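# Raise the stand's post four holes and re-pin it

## Task

Lift the stand's post by four holes (roughly 15 cm) and secure it there with the spring pin, which has a pull knob; once the pin is withdrawn the post will sink unless something supports it. The task fails if the post falls, and it can also fail if the post comes down too quickly, even while it is being held. When the post is pinned, release it and move the robots away. The task also fails if any robot topples or is left leaning.

## Robot and tools

Robots: two identical Hello Robot Stretch 4 units, r1 and r2. Each has an omni-wheel base, a lift carriage on a mast, an arm that telescopes forward, a three-joint wrist (yaw, pitch, roll) and a two-finger gripper. Each carries four cameras: <name>_head_camera, <name>_head_left_camera, <name>_head_right_camera and <name>_wrist_camera. A robot is about 1.6 m tall, and its base rim lies within 0.23 m of its base origin.

Frames: each robot reports in its own frames. Base frame: origin on the floor beneath the base centre, x forward, y left, z up. hand_pose is in this frame. It marks the point midway between the fingers, 0.015 m behind the tips, and may be slightly wrong. The odometry frame is the base frame as it was when the scene began. Only images, lidar_m and wrist_depth_mm tell you where one robot is relative to the other.

execute_actions(actions, cameras): actions is a list holding one action object, or none. An empty list just returns state and images. The action is keyed by "r1" and/or "r2", and everything inside it starts at the same moment. Per robot you can give:
- base: exactly one relative move, measured from where the base last reported itself. translate_m drives straight, forward positive, -2 to 2 m. strafe_m slides sideways, left positive, -2 to 2 m. rotate_rad turns in place, counter-clockwise (left) positive, -3.2 to 3.2 rad.
- joints: absolute targets by name. lift_m 0 to 1.2 m. arm_m 0 to 0.55 m extension. wrist_yaw_rad -1.134 to 4.276 (0 faces forward, positive turns left, 3.14 is folded back, and above 3.4 the arm may get in the way). wrist_pitch_rad -1.117 to 4.259 (0 level, 1.57 pointing down). wrist_roll_rad -1.117 to 4.259 (0 puts the fingers level; positive turns clockwise as seen from behind). gripper_m 0 to 0.08 m finger gap. A target past a joint's limit is clipped and the result reports it. Any other bad value or unknown key rejects the whole call.
- pace: "slow", "default", "fast" or "max". The base reaches 0.1/0.3/0.4/0.6 m/s and 1/2/3/4 rad/s at these paces. It is capped further once lift_m is above 0.2.
- contact_limits: {"arm_m": x}, where x runs from 0 (gentlest) to 0.75 (firmest) and defaults to 0.5. This sets how hard the arm may push before it halts.
- end_of_arm: "enable_torque", sent on its own, wakes any wrist or gripper motor that has switched itself off.
A part you leave out may still be driving toward its previous target. cameras lists the images to return; leaving it out, null or ["all"] returns every camera, and [] returns none.

wait(seconds): 0 to 10 s. Commands nothing new and returns the same report as an empty action.
zoom_image(camera, region): region is [x0, y0, x1, y1] in pixels of that camera's most recent full image, at most 504x504. Head images are 420x560, fisheye head images 420x672, and wrist images 616x392.
finished_scene(scene): ends the current scene, given by its number. This cannot be undone, so only call it once the post is pinned and the robots have moved off.

Reading results: base_status and joint_status report how each commanded motion ended.
- done: reached within tolerance. Tolerances are lift and arm ±0.004, yaw and roll ±0.02, pitch ±0.05, gripper ±0.002.
- off_target: stopped short and may still be pushing.
- contact_stop_at_<key>: hit something. That part then goes slack, and a slack lift can sink under load.
- limit_stop_at_own_body: the robot nearly hit itself.
- limit_stop_at_tilt: the robot leans past 6°, and its wheels, lift and arm go slack.
- torque_fault: a wrist or gripper motor went limp and needs enable_torque.
If any call reports a stop, the rest of the calls in that reply are skipped.
on_its_own lists things you did not command, such as the targets being held or unusual rest efforts.
lidar_m: 12 ranges in metres, in 30° sectors: the 1st ahead, then counter-clockwise (4th left, 7th behind, 10th right). "-" means nothing seen or closer than 0.25 m. The lidar can see the other robot.
wrist_depth_mm: a 7x7 grid of depths from 100 to 2000 mm, read from the top left.
base_odometry counts wheel turns only, with heading in -3.142 to 3.142. If turned_by_wheels and turned_by_imu differ by more than about 0.1 rad, the base slipped or hit something.
base_tilt is in degrees, forward and right positive, with a constant offset of up to 1.5°.
motor_effort is a percentage, positive toward larger joint values, with the peak in brackets. For wheel_0/1/2, positive means turning right.

Gripping: command a gap narrower than the object. The reading staying above the command, together with gripper effort away from 0, means you are holding something, and off_target after closing confirms it. Gripper effort held beyond about 50 causes a fault, and the grip then falls open. A level gripper carrying more than about 2.7 kg faults the wrist.

Hazards to avoid:
- Dropping the post or lowering it quickly. Support it before the pin comes out, and move it down only at slow pace.
- Pressing the two robots together. No status reports contact between them, and once bases touch, even millimetres more is a hard press.
- Tipping a robot. This happens when driving or turning with more than 1 kg held and arm_m above 0.2, when pushing steadily with a high gripper, or when using high contact limits.
- Assuming equal travel. Identical base commands can differ by about 3 cm per metre between robots.
- Self-collision. Tilting the gripper up (pitch below -0.2) while rolled (roll below -0.4 or above 4) invites it. To unfold the wrist at the start, send lift_m 0.4 with wrist_yaw_rad 0.
- Slams and torque faults in general.

Each tool is called after "Emit:" as name(argument=value, ...) on one line, values as JSON.

## Session

Emit:
execute_actions(actions=[])

Scene clock: 0.00 s.
r1.base_odometry: x=+0.000 y=+0.000 heading=+0.000 (m, m, rad; r1's odometry frame)
r1.turned_by_wheels: +0.000 (rad since the last result)
r1.turned_by_imu: +0.000 (rad since the last result)
r1.base_tilt: forward=-0.4 right=+0.2 (deg)
r1.lidar_m: 3.25 4.18 2.50 1.08 0.81 0.77 0.83 0.67 0.65 0.72 1.01 3.46
r1.base_status: not commanded
r1.joint_positions: lift_m=+0.227 arm_m=+0.001 wrist_yaw_rad=+3.088 wrist_pitch_rad=+0.017 wrist_roll_rad=+0.000 gripper_m=+0.040
r1.joint_status: not commanded
r1.motor_effort: lift_m=+19 arm_m=+0 wrist_yaw_rad=-1 wrist_pitch_rad=-9 wrist_roll_rad=+2 gripper_m=+0 wheel_0=+0 wheel_1=+0 wheel_2=+0 (%)
r1.hand_pose: x=-0.0356 y=+0.0987 z=+0.4011 quat_wxyz=(+0.027, -0.009, +0.000, +1.000) (m; r1's base frame)
r1.wrist_depth_mm: 132 135 1060 931 831 750 691 / - 135 1042 931 831 750 683 / 108 136 264 931 820 750 691 / 132 144 1025 931 842 750 683 / 741 917 1060 946 831 750 691 / 741 904 1008 931 809 750 699 / 715 - 138 904 104 723 683
r2.base_odometry: x=+0.000 y=+0.000 heading=+0.000 (m, m, rad; r2's odometry frame)
r2.turned_by_wheels: +0.000 (rad since the last result)
r2.turned_by_imu: +0.000 (rad since the last result)
r2.base_tilt: forward=+0.0 right=+0.6 (deg)
r2.lidar_m: 3.81 3.61 1.38 0.97 0.92 0.95 1.14 1.08 1.11 1.49 3.65 5.44
r2.base_status: not commanded
r2.joint_positions: lift_m=+0.239 arm_m=+0.002 wrist_yaw_rad=+3.063 wrist_pitch_rad=+0.020 wrist_roll_rad=-0.018 gripper_m=+0.040
r2.joint_status: not commanded
r2.motor_effort: lift_m=+22 arm_m=-1 wrist_yaw_rad=-1 wrist_pitch_rad=-7 wrist_roll_rad=+2 gripper_m=-1 wheel_0=+0 wheel_1=+0 wheel_2=+0 (%)
r2.hand_pose: x=-0.0322 y=+0.1039 z=+0.4130 quat_wxyz=(+0.039, -0.010, -0.009, +0.999) (m; r2's base frame)
r2.wrist_depth_mm: - 141 1336 1464 1182 946 798 / - 137 1336 1464 1182 946 798 / 108 142 254 1499 1182 946 809 / 139 155 1366 1499 1205 946 820 / 1042 1182 1336 1499 1205 960 809 / 1042 1160 150 1430 143 931 820 / 1008 - - - - - 798
pictures: r1_head_camera, r1_head_left_camera, r1_head_right_camera, r1_wrist_camera, r2_head_camera, r2_head_left_camera, r2_head_right_camera, r2_wrist_camera
Images, in order (width x height): r1_head_camera 420x560, r1_head_left_camera 420x672, r1_head_right_camera 420x672, r1_wrist_camera 616x392, r2_head_camera 420x560, r2_head_left_camera 420x672, r2_head_right_camera 420x672, r2_wrist_camera 616x392.

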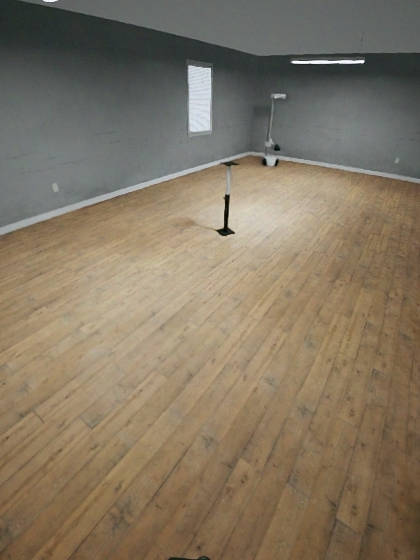

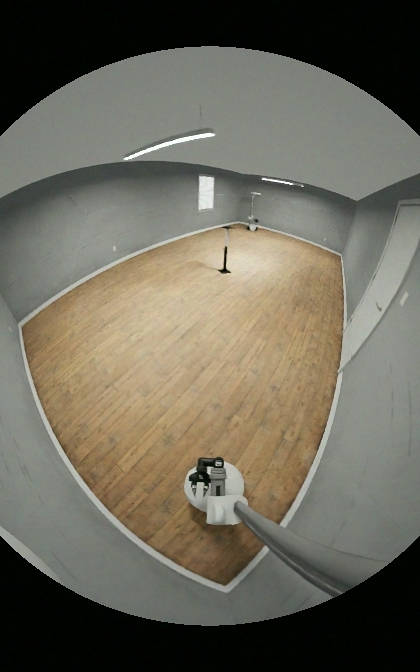

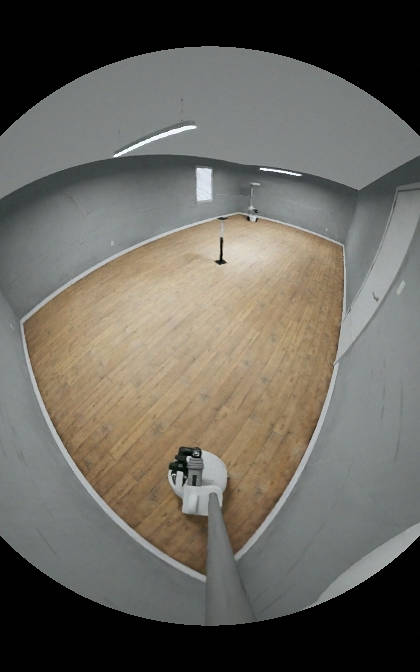

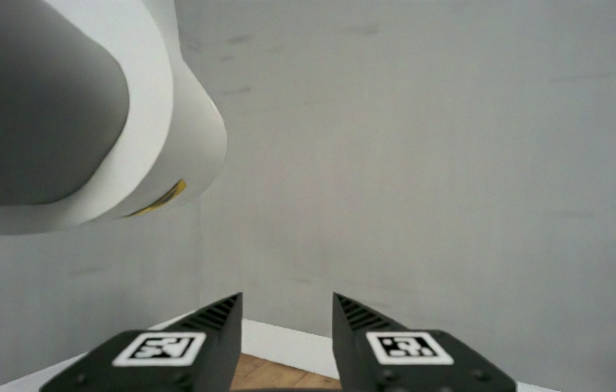

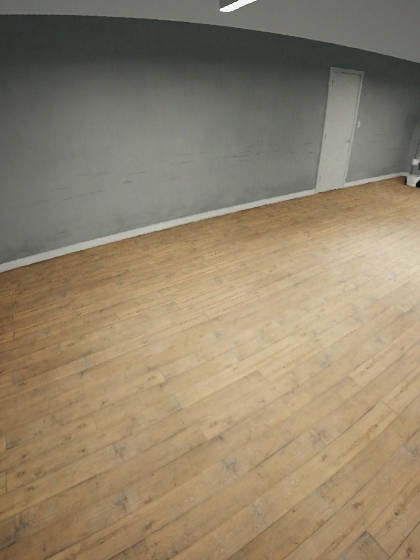

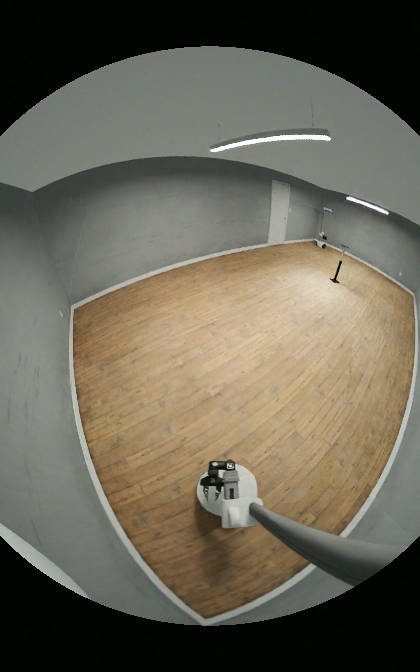

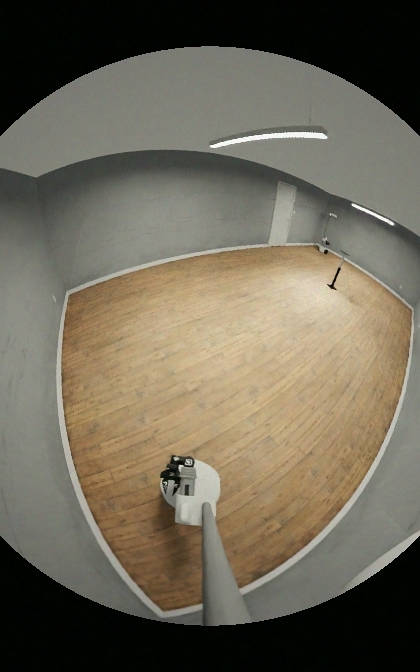

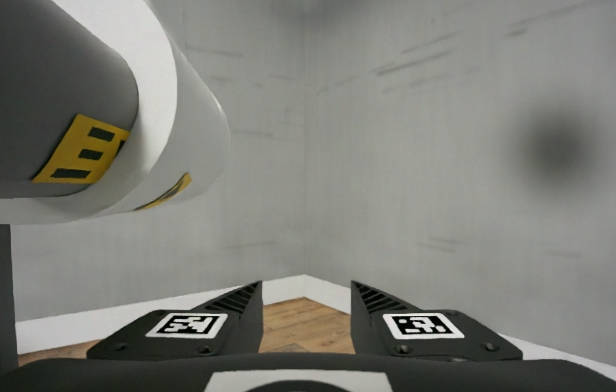

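Emit:
zoom_image(camera="r1_head_camera", region=[190, 150, 270, 250])

Emit:
zoom_image(camera="r2_head_right_camera", region=[310, 235, 370, 300])

Region (190, 150, 270, 250) of r1_head_camera's 420x560 image, scaled by 5.040, with more detail than that image has; it fills the left 403 columns of this view, and the rest is white.

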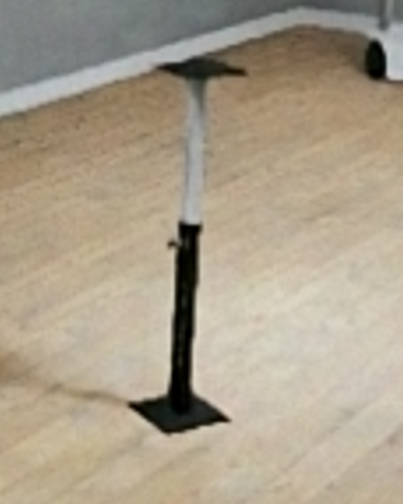

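Region (310, 235, 370, 300) of r2_head_right_camera's 420x672 image, scaled by 7.754, with more detail than that image has; it fills the left 465 columns of this view, and the rest is white.

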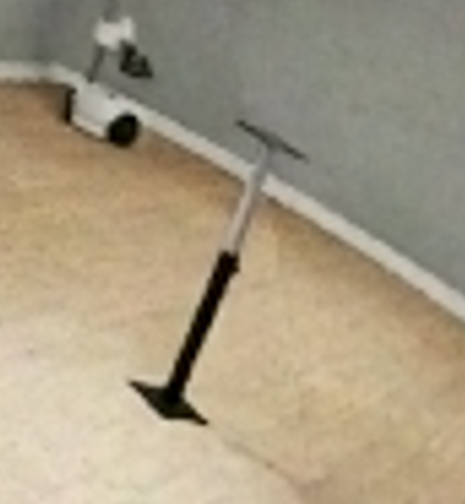

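Emit:
execute_actions(actions=[{"r1":{"base":{"translate_m":2.0},"joints":{"lift_m":0.4,"wrist_yaw_rad":0,"gripper_m":0.08},"pace":"max"},"r2":{"base":{"rotate_rad":-0.8},"joints":{"lift_m":0.4,"wrist_yaw_rad":0,"gripper_m":0.08},"pace":"fast"}}], cameras=["r1_head_camera","r2_head_camera","r1_wrist_camera"])

Scene clock: 5.17 s.
r1.base_odometry: x=+2.000 y=+0.000 heading=+0.000 (m, m, rad; r1's odometry frame)
r1.turned_by_wheels: +0.000 (rad since the last result)
r1.turned_by_imu: +0.004 (rad since the last result)
r1.base_tilt: forward=-0.5 right=+0.3 (deg)
r1.lidar_m: 1.24 3.02 2.95 3.15 2.50 2.45 2.37 1.81 1.73 1.88 2.73 5.47
r1.base_status: done
r1.joint_positions: lift_m=+0.400 arm_m=+0.001 wrist_yaw_rad=+0.000 wrist_pitch_rad=+0.017 wrist_roll_rad=+0.000 gripper_m=+0.080
r1.joint_status: all done
r1.motor_effort: lift_m=+20(25) arm_m=+0(0) wrist_yaw_rad=-1(5) wrist_pitch_rad=-9(8) wrist_roll_rad=+2(5) gripper_m=+2(2) wheel_0=-1(9) wheel_1=+0(11) wheel_2=+2(13) (%)
r1.hand_pose: x=+0.3847 y=-0.0873 z=+0.5744 quat_wxyz=(+1.000, +0.000, +0.009, +0.000) (m; r1's base frame)
r1.wrist_depth_mm: - - - - - - - / - - - - - - - / - - - - - - - / - - - - - - - / - - - - - - - / 1808 1756 1708 1708 1661 1921 - / - 114 1229 1205 136 - 1464
r2.base_odometry: x=+0.000 y=+0.000 heading=-0.800 (m, m, rad; r2's odometry frame)
r2.turned_by_wheels: -0.800 (rad since the last result)
r2.turned_by_imu: -0.789 (rad since the last result)
r2.base_tilt: forward=+0.1 right=+0.6 (deg)
r2.lidar_m: 4.29 4.41 3.61 2.17 1.14 0.93 0.93 1.05 1.10 1.08 1.23 1.95
r2.base_status: done
r2.joint_positions: lift_m=+0.400 arm_m=+0.002 wrist_yaw_rad=+0.001 wrist_pitch_rad=+0.020 wrist_roll_rad=-0.018 gripper_m=+0.080
r2.joint_status: all done
r2.motor_effort: lift_m=+26(27) arm_m=-1(1) wrist_yaw_rad=-4(7) wrist_pitch_rad=-7(7) wrist_roll_rad=+1(1) gripper_m=+1(2) wheel_0=+0(12) wheel_1=-2(9) wheel_2=-2(7) (%)
r2.hand_pose: x=+0.3856 y=-0.0873 z=+0.5736 quat_wxyz=(+1.000, -0.009, +0.010, +0.000) (m; r2's base frame)
r2.wrist_depth_mm: - - - - - - - / - - - - - - - / - - - - - - - / - - - - - - - / - - - - - - - / 1863 1863 1576 1863 165 1863 1756 / - - 1366 - 1366 - -
pictures: r1_head_camera, r1_wrist_camera, r2_head_camera
Images, in order (width x height): r1_head_camera 420x560, r1_wrist_camera 616x392, r2_head_camera 420x560.

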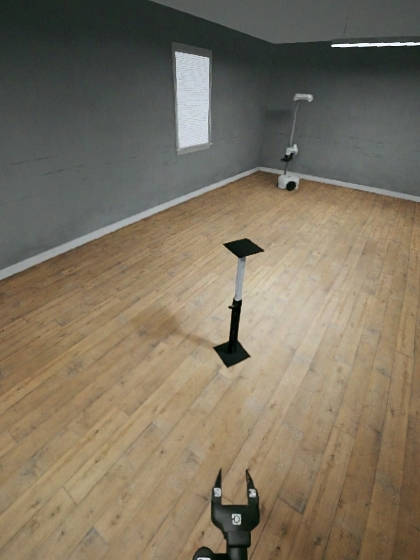

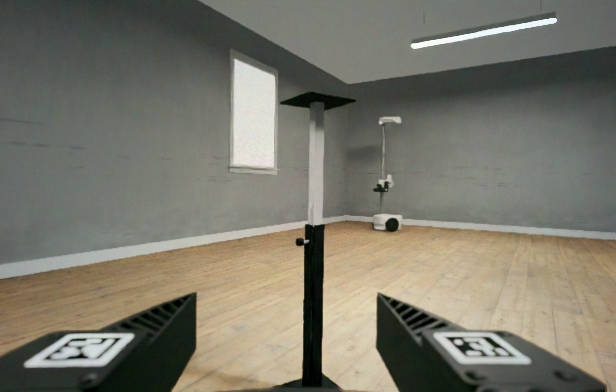

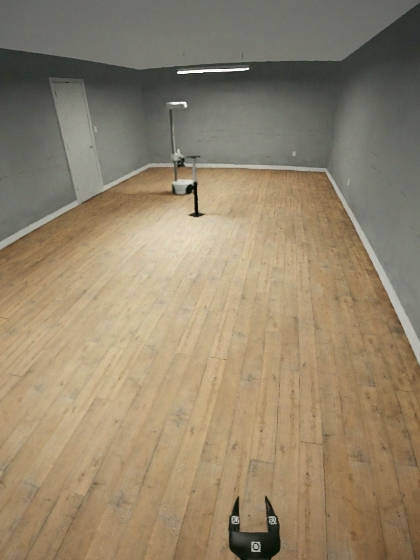

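Emit:
zoom_image(camera="r1_wrist_camera", region=[260, 80, 370, 280])

Emit:
zoom_image(camera="r1_head_camera", region=[190, 230, 290, 380])

Region (260, 80, 370, 280) of r1_wrist_camera's 616x392 image, scaled by 2.520; it fills the left 277 columns of this view, and the rest is white.

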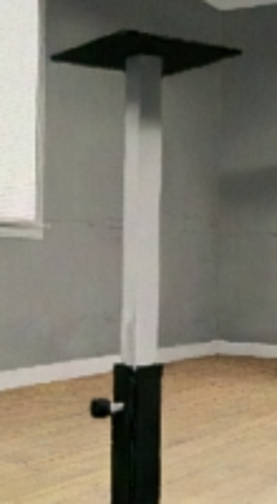

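Region (190, 230, 290, 380) of r1_head_camera's 420x560 image, scaled by 3.360, with more detail than that image has.

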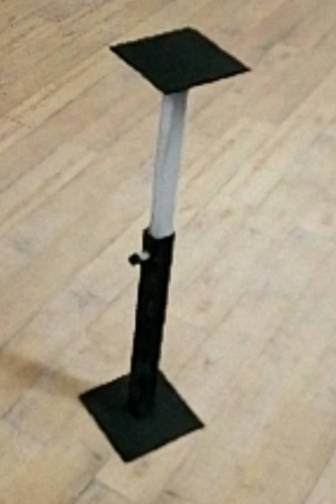

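Emit:
execute_actions(actions=[{"r1":{"base":{"rotate_rad":-1.065},"pace":"fast"},"r2":{"base":{"translate_m":2.0},"pace":"max"}}], cameras=["r2_head_camera"])

Emit:
execute_actions(actions=[{"r1":{"base":{"strafe_m":1.19},"joints":{"lift_m":0.35},"pace":"max"},"r2":{"base":{"translate_m":0.6},"joints":{"lift_m":0.6},"pace":"max"}}], cameras=["r1_head_camera","r2_head_camera","r1_wrist_camera","r2_wrist_camera"])

Scene clock: 11.33 s.
r1.base_odometry: x=+2.000 y=+0.000 heading=-1.065 (m, m, rad; r1's odometry frame)
r1.turned_by_wheels: -1.065 (rad since the last result)
r1.turned_by_imu: -1.056 (rad since the last result)
r1.base_tilt: forward=-0.5 right=+0.4 (deg)
r1.lidar_m: 2.68 6.29 1.23 3.03 2.95 3.12 2.51 2.44 2.41 1.85 1.72 1.86
r1.base_status: done
r1.joint_positions: lift_m=+0.400 arm_m=+0.001 wrist_yaw_rad=+0.000 wrist_pitch_rad=+0.017 wrist_roll_rad=+0.000 gripper_m=+0.080
r1.joint_status: not commanded
r1.motor_effort: lift_m=+20(20) arm_m=+0(0) wrist_yaw_rad=+2(1) wrist_pitch_rad=-8(7) wrist_roll_rad=+2(2) gripper_m=+1(1) wheel_0=+0(8) wheel_1=+0(11) wheel_2=-1(8) (%)
r1.hand_pose: x=+0.3847 y=-0.0874 z=+0.5744 quat_wxyz=(+1.000, +0.000, +0.009, +0.000) (m; r1's base frame)
r1.wrist_depth_mm: - - - - - 1756 1397 / - - - - - 1708 1397 / - - - - - 1756 1430 / - - - - - 1708 1397 / - - - - - 1708 1366 / 1863 1756 1756 1863 1708 1661 1336 / - 114 1205 1281 136 - 1308
r2.base_odometry: x=+1.394 y=-1.435 heading=-0.800 (m, m, rad; r2's odometry frame)
r2.turned_by_wheels: +0.000 (rad since the last result)
r2.turned_by_imu: -0.003 (rad since the last result)
r2.base_tilt: forward=+0.0 right=+0.6 (deg)
r2.lidar_m: 2.26 3.49 3.27 3.22 3.52 2.90 2.90 1.77 1.43 1.43 1.65 2.67
r2.base_status: done
r2.joint_positions: lift_m=+0.400 arm_m=+0.002 wrist_yaw_rad=+0.000 wrist_pitch_rad=+0.020 wrist_roll_rad=-0.018 gripper_m=+0.080
r2.joint_status: not commanded
r2.motor_effort: lift_m=+25(26) arm_m=-1(1) wrist_yaw_rad=-3(3) wrist_pitch_rad=-7(7) wrist_roll_rad=+2(0) gripper_m=+0(1) wheel_0=+2(11) wheel_1=+0(8) wheel_2=+2(21) (%)
r2.hand_pose: x=+0.3856 y=-0.0874 z=+0.5737 quat_wxyz=(+1.000, -0.009, +0.010, +0.000) (m; r2's base frame)
r2.wrist_depth_mm: - - - - - - - / - - - - - - - / - - - - - - - / - - - - - - - / - - - - - - - / 1863 1863 1618 1863 165 1863 1808 / - - 1366 - 1366 - -
pictures: r2_head_camera
Images, in order (width x height): r2_head_camera 420x560.

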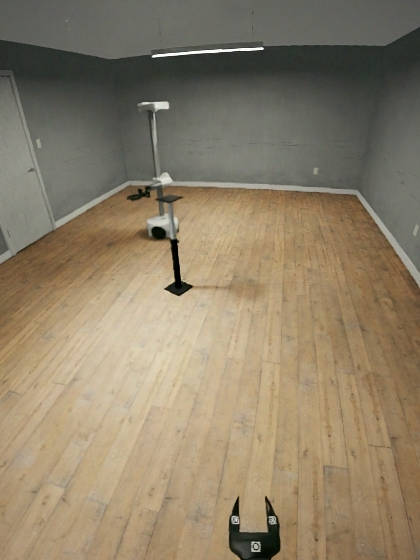

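Scene clock: 14.87 s.
r1.base_odometry: x=+3.041 y=+0.577 heading=-1.065 (m, m, rad; r1's odometry frame)
r1.turned_by_wheels: +0.000 (rad since the last result)
r1.turned_by_imu: -0.004 (rad since the last result)
r1.base_tilt: forward=-0.5 right=+0.3 (deg)
r1.lidar_m: 0.69 1.86 2.58 1.94 1.90 2.01 2.90 2.98 3.15 2.91 2.82 2.99
r1.base_status: done
r1.joint_positions: lift_m=+0.350 arm_m=+0.001 wrist_yaw_rad=+0.000 wrist_pitch_rad=+0.017 wrist_roll_rad=+0.000 gripper_m=+0.080
r1.joint_status: all done
r1.motor_effort: lift_m=+18(18) arm_m=+0(0) wrist_yaw_rad=+1(0) wrist_pitch_rad=-8(10) wrist_roll_rad=+1(5) gripper_m=+1(1) wheel_0=+1(13) wheel_1=+0(15) wheel_2=-1(1) (%)
r1.hand_pose: x=+0.3847 y=-0.0874 z=+0.5245 quat_wxyz=(+1.000, +0.000, +0.009, +0.000) (m; r1's base frame)
r1.wrist_depth_mm: - - - - - - - / - - - - - - - / - - - - - - - / - - - - - - - / - - - - - - - / 1537 1618 1576 1464 1576 1808 1756 / - 114 1138 1118 136 - 1336
r2.base_odometry: x=+1.812 y=-1.865 heading=-0.799 (m, m, rad; r2's odometry frame)
r2.turned_by_wheels: +0.000 (rad since the last result)
r2.turned_by_imu: +0.000 (rad since the last result)
r2.base_tilt: forward=+0.0 right=+0.5 (deg)
r2.lidar_m: 1.65 1.74 3.14 3.11 3.51 3.51 3.49 1.93 1.58 1.58 1.76 2.86
r2.base_status: done
r2.joint_positions: lift_m=+0.600 arm_m=+0.002 wrist_yaw_rad=+0.000 wrist_pitch_rad=+0.020 wrist_roll_rad=-0.018 gripper_m=+0.080
r2.joint_status: all done
r2.motor_effort: lift_m=+25(29) arm_m=-1(1) wrist_yaw_rad=-1(2) wrist_pitch_rad=-6(8) wrist_roll_rad=+1(1) gripper_m=+0(0) wheel_0=+2(9) wheel_1=+0(9) wheel_2=+2(19) (%)
r2.hand_pose: x=+0.3856 y=-0.0874 z=+0.7738 quat_wxyz=(+1.000, -0.009, +0.010, +0.000) (m; r2's base frame)
r2.wrist_depth_mm: - - - - - - - / - - - - - - - / - - - - - - - / - - - - - - - / - - - - - - - / - - - 1921 165 - - / - - 1808 - 1808 - -
pictures: r1_head_camera, r1_wrist_camera, r2_head_camera, r2_wrist_camera
Images, in order (width x height): r1_head_camera 420x560, r1_wrist_camera 616x392, r2_head_camera 420x560, r2_wrist_camera 616x392.

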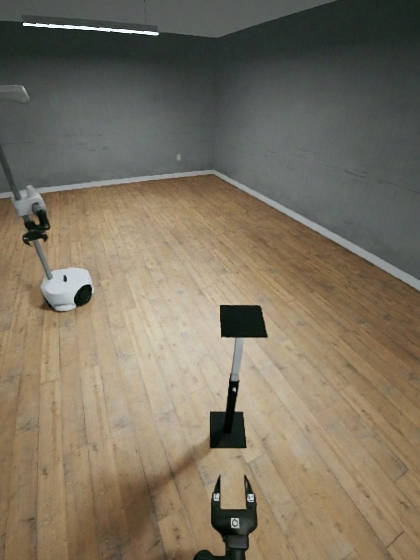

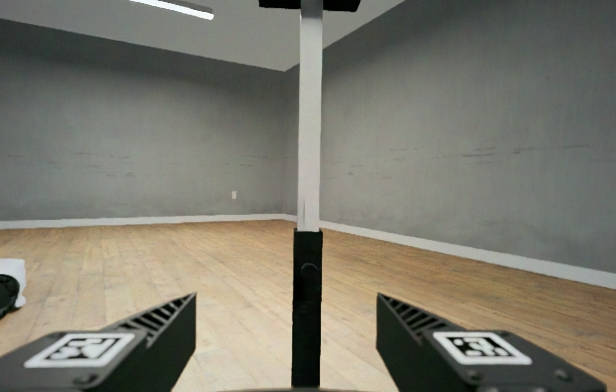

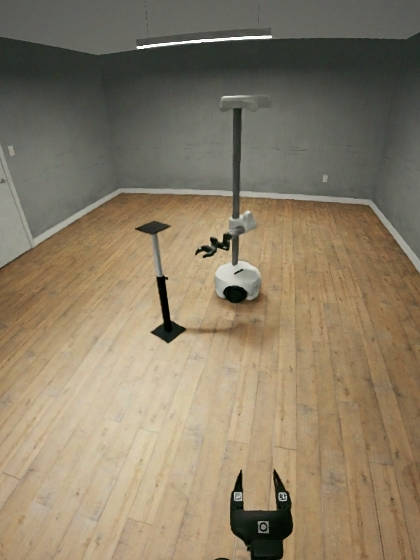

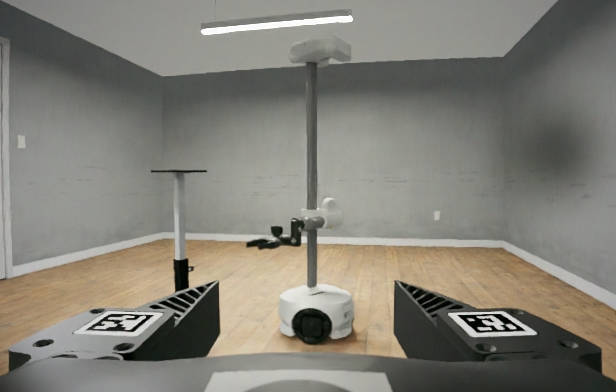

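Emit:
zoom_image(camera="r2_head_camera", region=[120, 210, 220, 350])

Emit:
zoom_image(camera="r1_wrist_camera", region=[260, 150, 360, 310])

Region (120, 210, 220, 350) of r2_head_camera's 420x560 image, scaled by 3.600, with more detail than that image has; it fills the left 360 columns of this view, and the rest is white.

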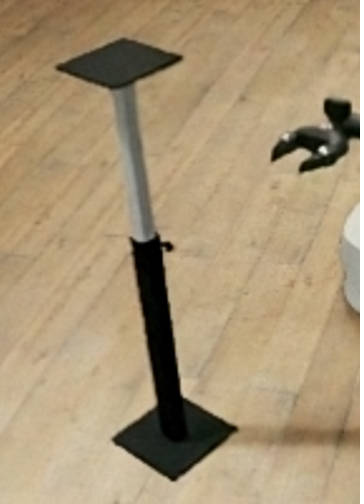

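Region (260, 150, 360, 310) of r1_wrist_camera's 616x392 image, scaled by 3.150; it fills the left 315 columns of this view, and the rest is white.

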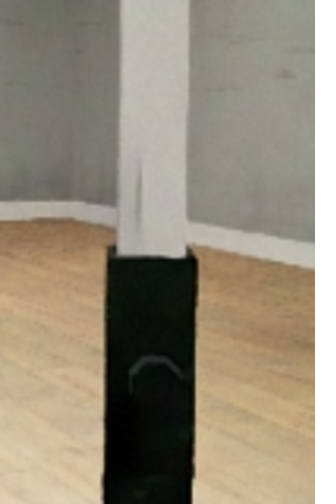

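Emit:
execute_actions(actions=[{"r1":{"joints":{"lift_m":0.28,"arm_m":0.12},"pace":"fast"},"r2":{"base":{"rotate_rad":-0.61},"joints":{"lift_m":0.5},"pace":"fast"}}], cameras=["r1_wrist_camera"])

Emit:
execute_actions(actions=[{"r2":{"base":{"strafe_m":1.41},"pace":"max"}}], cameras=["r1_head_camera","r2_head_camera","r2_wrist_camera"])

Scene clock: 16.77 s.
r1.base_odometry: x=+3.041 y=+0.577 heading=-1.065 (m, m, rad; r1's odometry frame)
r1.turned_by_wheels: +0.000 (rad since the last result)
r1.turned_by_imu: +0.000 (rad since the last result)
r1.base_tilt: forward=-0.5 right=+0.2 (deg)
r1.lidar_m: 0.69 1.99 2.59 1.96 1.91 2.01 2.89 2.99 3.16 2.92 2.81 2.99
r1.base_status: not commanded
r1.joint_positions: lift_m=+0.280 arm_m=+0.119 wrist_yaw_rad=+0.000 wrist_pitch_rad=+0.017 wrist_roll_rad=+0.000 gripper_m=+0.080
r1.joint_status: all done
r1.motor_effort: lift_m=+16(15) arm_m=+8(9) wrist_yaw_rad=-1(2) wrist_pitch_rad=-9(9) wrist_roll_rad=+4(2) gripper_m=+1(1) wheel_0=+1(1) wheel_1=-1(0) wheel_2=-1(1) (%)
r1.hand_pose: x=+0.5022 y=-0.0874 z=+0.4547 quat_wxyz=(+1.000, +0.000, +0.009, +0.000) (m; r1's base frame)
r1.wrist_depth_mm: - - - - - - - / - - - - - - - / - - - - - - - / - - - - - - - / - - - - - - - / 1464 1464 1397 1255 1397 1576 1618 / - 115 991 946 136 - 1160
r2.base_odometry: x=+1.812 y=-1.865 heading=-1.409 (m, m, rad; r2's odometry frame)
r2.turned_by_wheels: -0.610 (rad since the last result)
r2.turned_by_imu: -0.602 (rad since the last result)
r2.base_tilt: forward=+0.0 right=+0.5 (deg)
r2.lidar_m: 2.55 1.91 1.67 3.16 3.12 3.36 3.56 3.46 2.05 1.61 1.56 1.71
r2.base_status: done
r2.joint_positions: lift_m=+0.500 arm_m=+0.002 wrist_yaw_rad=+0.000 wrist_pitch_rad=+0.020 wrist_roll_rad=-0.018 gripper_m=+0.080
r2.joint_status: all done
r2.motor_effort: lift_m=+17(22) arm_m=-1(1) wrist_yaw_rad=+0(0) wrist_pitch_rad=-7(6) wrist_roll_rad=+2(2) gripper_m=+1(0) wheel_0=+1(7) wheel_1=-1(8) wheel_2=+1(7) (%)
r2.hand_pose: x=+0.3856 y=-0.0875 z=+0.6744 quat_wxyz=(+1.000, -0.009, +0.010, +0.000) (m; r2's base frame)
r2.wrist_depth_mm: 1756 - - - - 1708 1336 / - - - - - 1708 1336 / - - - - - 1756 1366 / 1863 - - - - 1708 1336 / - - - - - 1708 1366 / 1618 - 1863 - 165 1499 1366 / - - 1576 - 1576 - -
pictures: r1_wrist_camera
Images, in order (width x height): r1_wrist_camera 616x392.

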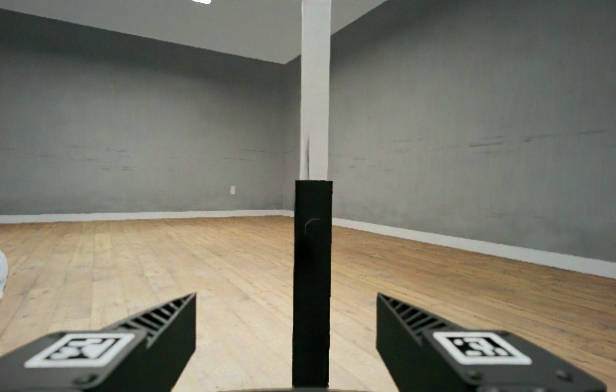

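Scene clock: 20.87 s.
r1.base_odometry: x=+3.041 y=+0.577 heading=-1.065 (m, m, rad; r1's odometry frame)
r1.turned_by_wheels: +0.000 (rad since the last result)
r1.turned_by_imu: -0.001 (rad since the last result)
r1.base_tilt: forward=-0.5 right=+0.3 (deg)
r1.lidar_m: 0.69 5.74 2.58 1.96 1.90 2.01 2.91 2.99 3.15 2.92 2.82 3.02
r1.base_status: not commanded
r1.joint_positions: lift_m=+0.280 arm_m=+0.119 wrist_yaw_rad=+0.000 wrist_pitch_rad=+0.017 wrist_roll_rad=+0.000 gripper_m=+0.080
r1.joint_status: not commanded
r1.motor_effort: lift_m=+16(16) arm_m=+8(8) wrist_yaw_rad=+0(2) wrist_pitch_rad=-7(8) wrist_roll_rad=+2(3) gripper_m=+1(1) wheel_0=+1(1) wheel_1=+0(1) wheel_2=-1(1) (%)
r1.hand_pose: x=+0.5022 y=-0.0874 z=+0.4547 quat_wxyz=(+1.000, +0.000, +0.009, +0.000) (m; r1's base frame)
r1.wrist_depth_mm: - - - - - - - / - - - - - - - / - - - 1537 - - - / - - - - - - - / - - - 1336 - - - / 1464 1430 1397 1281 1430 1576 1618 / - 115 991 946 136 - 1160
r2.base_odometry: x=+3.204 y=-1.638 heading=-1.409 (m, m, rad; r2's odometry frame)
r2.turned_by_wheels: +0.000 (rad since the last result)
r2.turned_by_imu: +0.000 (rad since the last result)
r2.base_tilt: forward=+0.0 right=+0.6 (deg)
r2.lidar_m: 1.07 4.63 2.39 1.87 1.83 1.98 2.99 4.06 3.73 2.93 2.86 3.10
r2.base_status: done
r2.joint_positions: lift_m=+0.500 arm_m=+0.002 wrist_yaw_rad=+0.000 wrist_pitch_rad=+0.020 wrist_roll_rad=-0.018 gripper_m=+0.080
r2.joint_status: not commanded
r2.motor_effort: lift_m=+18(17) arm_m=-1(1) wrist_yaw_rad=+0(0) wrist_pitch_rad=-6(7) wrist_roll_rad=+2(0) gripper_m=+1(1) wheel_0=+0(12) wheel_1=-1(13) wheel_2=+0(1) (%)
r2.hand_pose: x=+0.3856 y=-0.0874 z=+0.6744 quat_wxyz=(+1.000, -0.009, +0.010, +0.000) (m; r2's base frame)
r2.wrist_depth_mm: - - - - - - - / - - - - - - - / - - - - - - - / - - - - - - - / - - - 1756 - - - / - - 1863 1661 165 - - / - - 1576 - 1537 - -
pictures: r1_head_camera, r2_head_camera, r2_wrist_camera
Images, in order (width x height): r1_head_camera 420x560, r2_head_camera 420x560, r2_wrist_camera 616x392.

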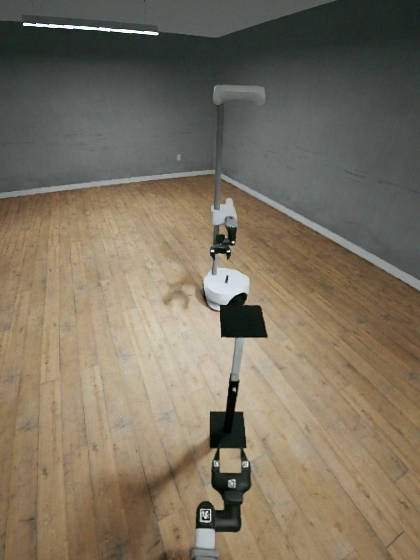

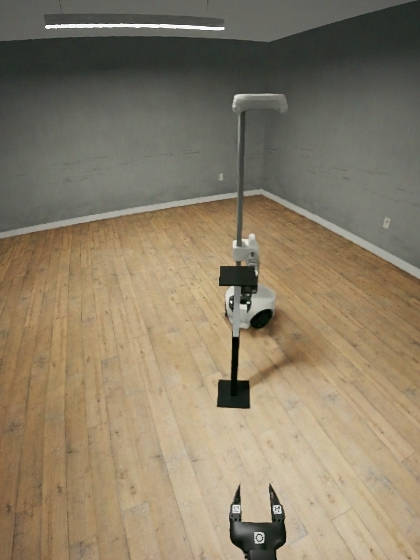

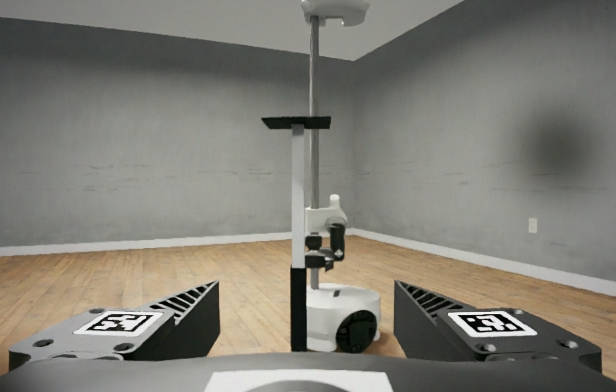

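Emit:
execute_actions(actions=[{"r1":{"base":{"strafe_m":-0.025},"joints":{"lift_m":0.29,"arm_m":0.22}},"r2":{"base":{"translate_m":0.45},"joints":{"wrist_roll_rad":0,"wrist_pitch_rad":0},"pace":"fast"}}], cameras=["r1_head_camera","r1_wrist_camera","r2_head_camera","r2_wrist_camera"])

Scene clock: 23.50 s.
r1.base_odometry: x=+3.019 y=+0.565 heading=-1.065 (m, m, rad; r1's odometry frame)
r1.turned_by_wheels: +0.000 (rad since the last result)
r1.turned_by_imu: +0.000 (rad since the last result)
r1.base_tilt: forward=-0.5 right=+0.4 (deg)
r1.lidar_m: 0.67 5.75 2.62 1.98 1.91 2.02 2.90 2.97 3.14 2.88 2.79 2.97
r1.base_status: done
r1.joint_positions: lift_m=+0.290 arm_m=+0.219 wrist_yaw_rad=+0.000 wrist_pitch_rad=+0.017 wrist_roll_rad=+0.000 gripper_m=+0.080
r1.joint_status: all done
r1.motor_effort: lift_m=+21(22) arm_m=+8(8) wrist_yaw_rad=+0(1) wrist_pitch_rad=-9(9) wrist_roll_rad=+3(1) gripper_m=+1(1) wheel_0=+0(10) wheel_1=+0(8) wheel_2=+0(0) (%)
r1.hand_pose: x=+0.6022 y=-0.0874 z=+0.4643 quat_wxyz=(+1.000, +0.000, +0.009, +0.000) (m; r1's base frame)
r1.wrist_depth_mm: - - - 1042 - - - / - - - 788 - - - / - - - 1060 - - - / - - - 312 - - - / - - - 301 - - - / 1499 1499 991 304 946 1618 1576 / - 115 931 306 136 - 1182
r2.base_odometry: x=+3.276 y=-2.082 heading=-1.409 (m, m, rad; r2's odometry frame)
r2.turned_by_wheels: +0.000 (rad since the last result)
r2.turned_by_imu: +0.000 (rad since the last result)
r2.base_tilt: forward=+0.0 right=+0.6 (deg)
r2.lidar_m: 0.62 4.24 2.62 2.08 2.01 2.18 3.29 4.46 3.46 2.74 2.67 2.87
r2.base_status: done
r2.joint_positions: lift_m=+0.500 arm_m=+0.002 wrist_yaw_rad=+0.000 wrist_pitch_rad=+0.003 wrist_roll_rad=+0.000 gripper_m=+0.080
r2.joint_status: all done
r2.motor_effort: lift_m=+17(18) arm_m=-1(1) wrist_yaw_rad=-1(1) wrist_pitch_rad=-8(10) wrist_roll_rad=+2(4) gripper_m=+0(1) wheel_0=+3(12) wheel_1=+0(9) wheel_2=-1(15) (%)
r2.hand_pose: x=+0.3856 y=-0.0874 z=+0.6779 quat_wxyz=(+1.000, +0.000, +0.002, +0.000) (m; r2's base frame)
r2.wrist_depth_mm: - - - - - - - / - - - 462 - - - / - - - - - - - / - - - - - - - / - - - 1078 - - - / - - 1921 741 165 - - / - - 1661 - 1182 - -
pictures: r1_head_camera, r1_wrist_camera, r2_head_camera, r2_wrist_camera
Images, in order (width x height): r1_head_camera 420x560, r1_wrist_camera 616x392, r2_head_camera 420x560, r2_wrist_camera 616x392.

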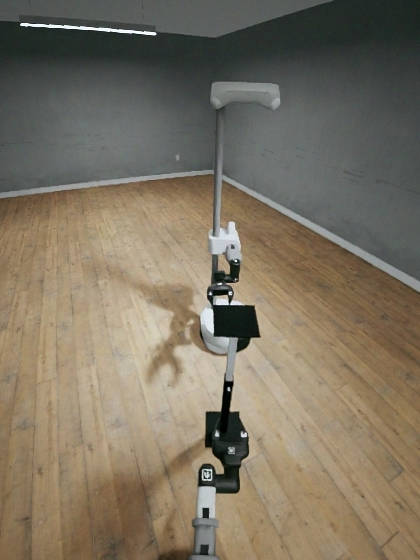

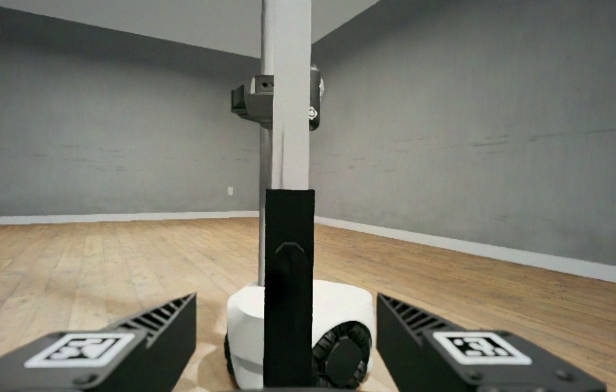

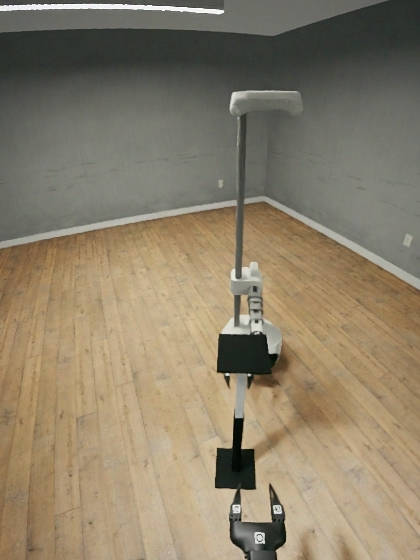

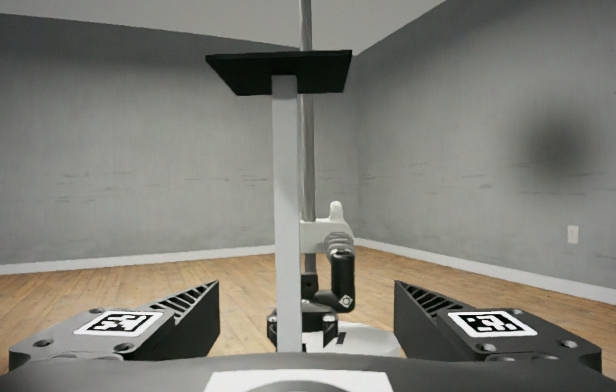

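Emit:
execute_actions(actions=[{"r1":{"joints":{"lift_m":0.298,"arm_m":0.29,"gripper_m":0.05}},"r2":{"base":{"strafe_m":0.029},"joints":{"arm_m":0.15}}}], cameras=["r1_wrist_camera","r2_wrist_camera","r1_head_left_camera","r1_head_camera"])

Scene clock: 25.20 s.
r1.base_odometry: x=+3.019 y=+0.565 heading=-1.065 (m, m, rad; r1's odometry frame)
r1.turned_by_wheels: +0.000 (rad since the last result)
r1.turned_by_imu: +0.000 (rad since the last result)
r1.base_tilt: forward=-0.5 right=+0.4 (deg)
r1.lidar_m: 0.69 5.75 2.62 1.99 1.92 2.02 2.92 2.96 3.13 2.88 2.80 2.98
r1.base_status: not commanded
r1.joint_positions: lift_m=+0.298 arm_m=+0.289 wrist_yaw_rad=+0.000 wrist_pitch_rad=+0.017 wrist_roll_rad=+0.000 gripper_m=+0.050
r1.joint_status: all done
r1.motor_effort: lift_m=+22(24) arm_m=+8(9) wrist_yaw_rad=+2(2) wrist_pitch_rad=-6(8) wrist_roll_rad=+2(2) gripper_m=-3(3) wheel_0=+0(0) wheel_1=+0(0) wheel_2=+0(0) (%)
r1.hand_pose: x=+0.6721 y=-0.0874 z=+0.4723 quat_wxyz=(+1.000, +0.000, +0.009, +0.000) (m; r1's base frame)
r1.wrist_depth_mm: - - - 236 - - - / - - - 239 - - - / - - - 239 - - - / - - - 239 - - - / - - - 234 - - - / 1499 1537 854 234 1397 1618 1618 / 1182 - 234 236 111 1182 1138
r2.base_odometry: x=+3.305 y=-2.078 heading=-1.409 (m, m, rad; r2's odometry frame)
r2.turned_by_wheels: +0.000 (rad since the last result)
r2.turned_by_imu: +0.000 (rad since the last result)
r2.base_tilt: forward=+0.0 right=+0.6 (deg)
r2.lidar_m: 0.61 4.22 2.58 2.02 2.01 2.16 3.24 4.48 3.52 2.75 2.70 2.90
r2.base_status: done
r2.joint_positions: lift_m=+0.500 arm_m=+0.149 wrist_yaw_rad=+0.000 wrist_pitch_rad=+0.003 wrist_roll_rad=+0.000 gripper_m=+0.080
r2.joint_status: all done
r2.motor_effort: lift_m=+18(18) arm_m=+4(4) wrist_yaw_rad=-2(1) wrist_pitch_rad=-7(7) wrist_roll_rad=+2(3) gripper_m=+0(0) wheel_0=-1(9) wheel_1=-1(10) wheel_2=+0(1) (%)
r2.hand_pose: x=+0.5328 y=-0.0874 z=+0.6780 quat_wxyz=(+1.000, +0.000, +0.001, +0.000) (m; r2's base frame)
r2.wrist_depth_mm: - - 377 314 - - - / - - - - - - - / - - - - - - - / - - - - - - - / - - - 976 - - - / - - 1921 609 165 - - / - - 1661 - 574 - -
pictures: r1_head_camera, r1_head_left_camera, r1_wrist_camera, r2_wrist_camera
Images, in order (width x height): r1_head_camera 420x560, r1_head_left_camera 420x672, r1_wrist_camera 616x392, r2_wrist_camera 616x392.

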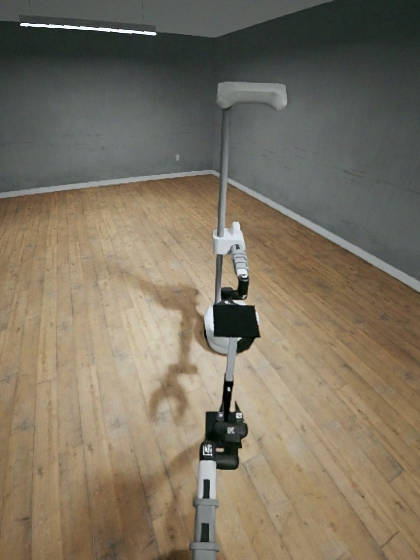

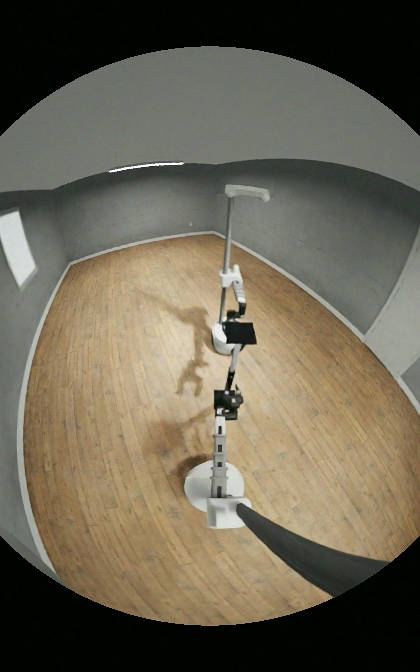

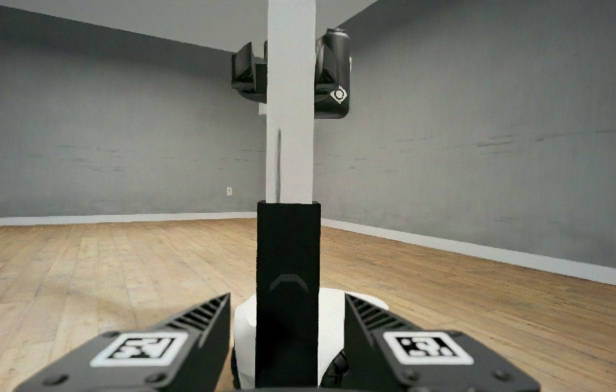

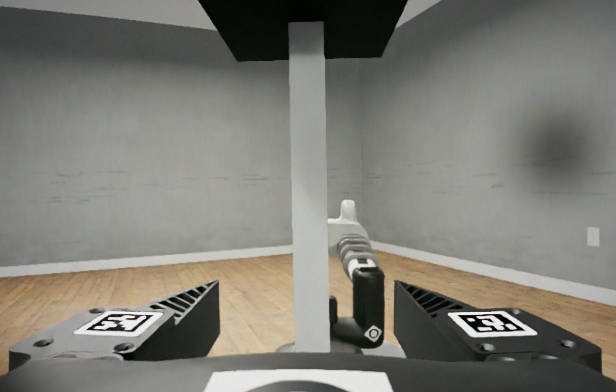

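Emit:
zoom_image(camera="r1_wrist_camera", region=[220, 190, 360, 392])

Emit:
zoom_image(camera="r1_head_camera", region=[200, 365, 260, 445])

Region (220, 190, 360, 392) of r1_wrist_camera's 616x392 image, scaled by 2.495; it fills the left 349 columns of this view, and the rest is white.

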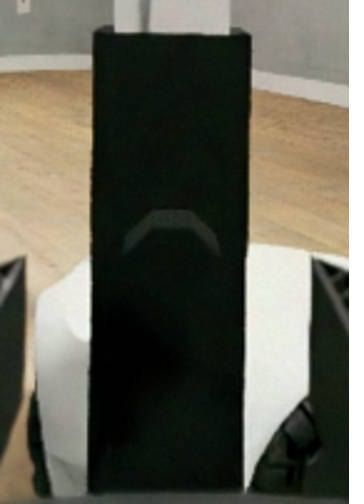

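Region (200, 365, 260, 445) of r1_head_camera's 420x560 image, scaled by 6.300, with more detail than that image has; it fills the left 378 columns of this view, and the rest is white.

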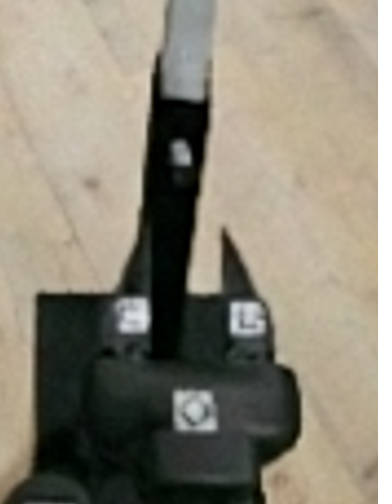

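Emit:
execute_actions(actions=[{"r1":{"joints":{"arm_m":0.345},"contact_limits":{"arm_m":0.2}},"r2":{"base":{"translate_m":0.18}}}], cameras=["r1_wrist_camera","r2_wrist_camera","r1_head_camera","r2_head_camera"])

Scene clock: 27.73 s.
r1.base_odometry: x=+3.019 y=+0.565 heading=-1.065 (m, m, rad; r1's odometry frame)
r1.turned_by_wheels: +0.000 (rad since the last result)
r1.turned_by_imu: +0.000 (rad since the last result)
r1.base_tilt: forward=-0.4 right=+0.2 (deg)
r1.lidar_m: 0.67 5.77 2.63 1.98 1.92 2.04 2.92 2.98 3.13 2.89 2.80 1.27
r1.base_status: not commanded
r1.joint_positions: lift_m=+0.298 arm_m=+0.344 wrist_yaw_rad=+0.000 wrist_pitch_rad=+0.017 wrist_roll_rad=+0.000 gripper_m=+0.050
r1.joint_status: all done
r1.motor_effort: lift_m=+22(22) arm_m=+8(8) wrist_yaw_rad=+1(1) wrist_pitch_rad=-9(9) wrist_roll_rad=+2(4) gripper_m=-2(2) wheel_0=+0(1) wheel_1=+0(0) wheel_2=+0(0) (%)
r1.contact_limits: arm_m 0.2
r1.hand_pose: x=+0.7271 y=-0.0874 z=+0.4723 quat_wxyz=(+1.000, +0.000, +0.009, +0.000) (m; r1's base frame)
r1.wrist_depth_mm: - - - 183 - - - / - - - 183 - - - / - - - 185 - - - / - - - 185 - - - / - - - 179 - - - / 1537 1537 178 178 1430 1618 1618 / 1118 - 178 180 111 1182 1138
r2.base_odometry: x=+3.334 y=-2.255 heading=-1.409 (m, m, rad; r2's odometry frame)
r2.turned_by_wheels: +0.000 (rad since the last result)
r2.turned_by_imu: +0.001 (rad since the last result)
r2.base_tilt: forward=+0.0 right=+0.6 (deg)
r2.lidar_m: 0.42 4.07 2.69 2.13 2.07 2.24 3.37 4.63 3.39 2.66 2.61 0.43
r2.base_status: done
r2.joint_positions: lift_m=+0.500 arm_m=+0.149 wrist_yaw_rad=+0.000 wrist_pitch_rad=+0.003 wrist_roll_rad=+0.000 gripper_m=+0.080
r2.joint_status: not commanded
r2.motor_effort: lift_m=+18(17) arm_m=+4(5) wrist_yaw_rad=-1(1) wrist_pitch_rad=-7(7) wrist_roll_rad=+2(2) gripper_m=+1(0) wheel_0=+3(10) wheel_1=+3(6) wheel_2=-1(14) (%)
r2.hand_pose: x=+0.5328 y=-0.0874 z=+0.6780 quat_wxyz=(+1.000, +0.000, +0.001, +0.000) (m; r2's base frame)
r2.wrist_depth_mm: - - - 136 - - - / - - - 136 - - - / - - - 137 - - - / - - - 137 - - - / - - - 138 - - - / - - 1983 138 165 - - / - - 1661 - 389 - -
pictures: r1_head_camera, r1_wrist_camera, r2_head_camera, r2_wrist_camera
Images, in order (width x height): r1_head_camera 420x560, r1_wrist_camera 616x392, r2_head_camera 420x560, r2_wrist_camera 616x392.

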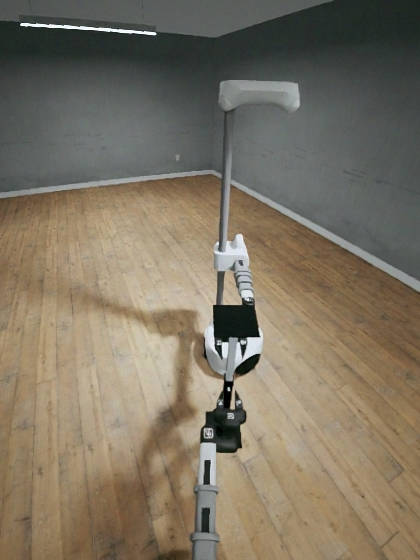

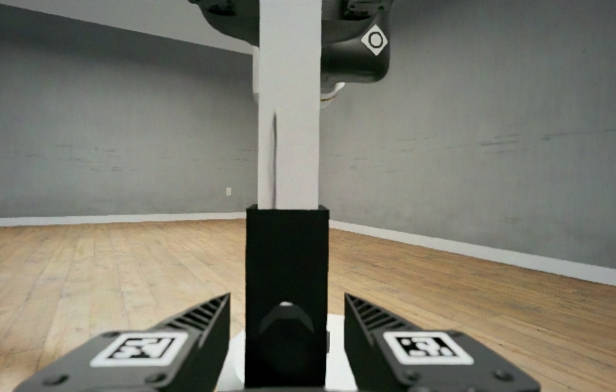

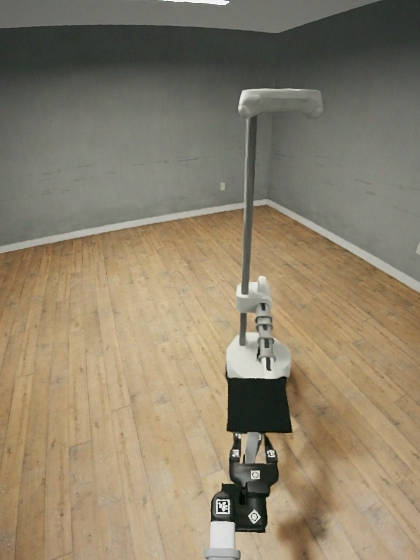

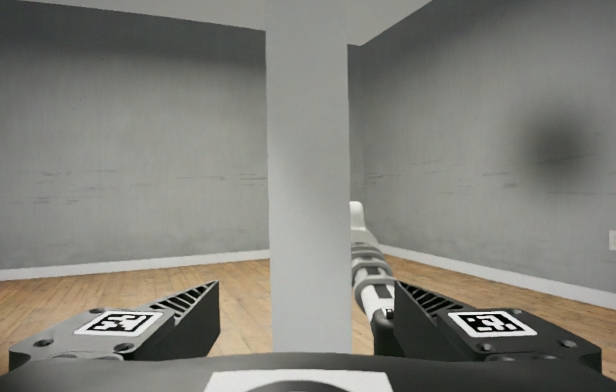

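Emit:
zoom_image(camera="r1_wrist_camera", region=[210, 270, 370, 392])

Region (210, 270, 370, 392) of r1_wrist_camera's 616x392 image, scaled by 3.150; it fills the top 384 rows of this view, and the rest is white.

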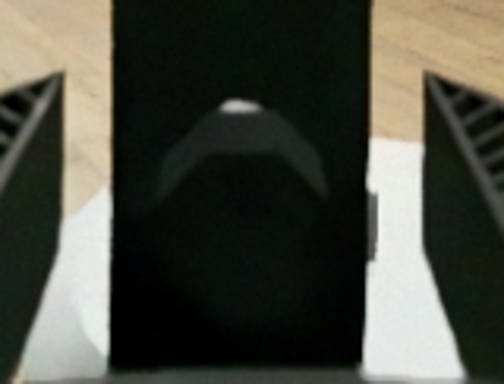

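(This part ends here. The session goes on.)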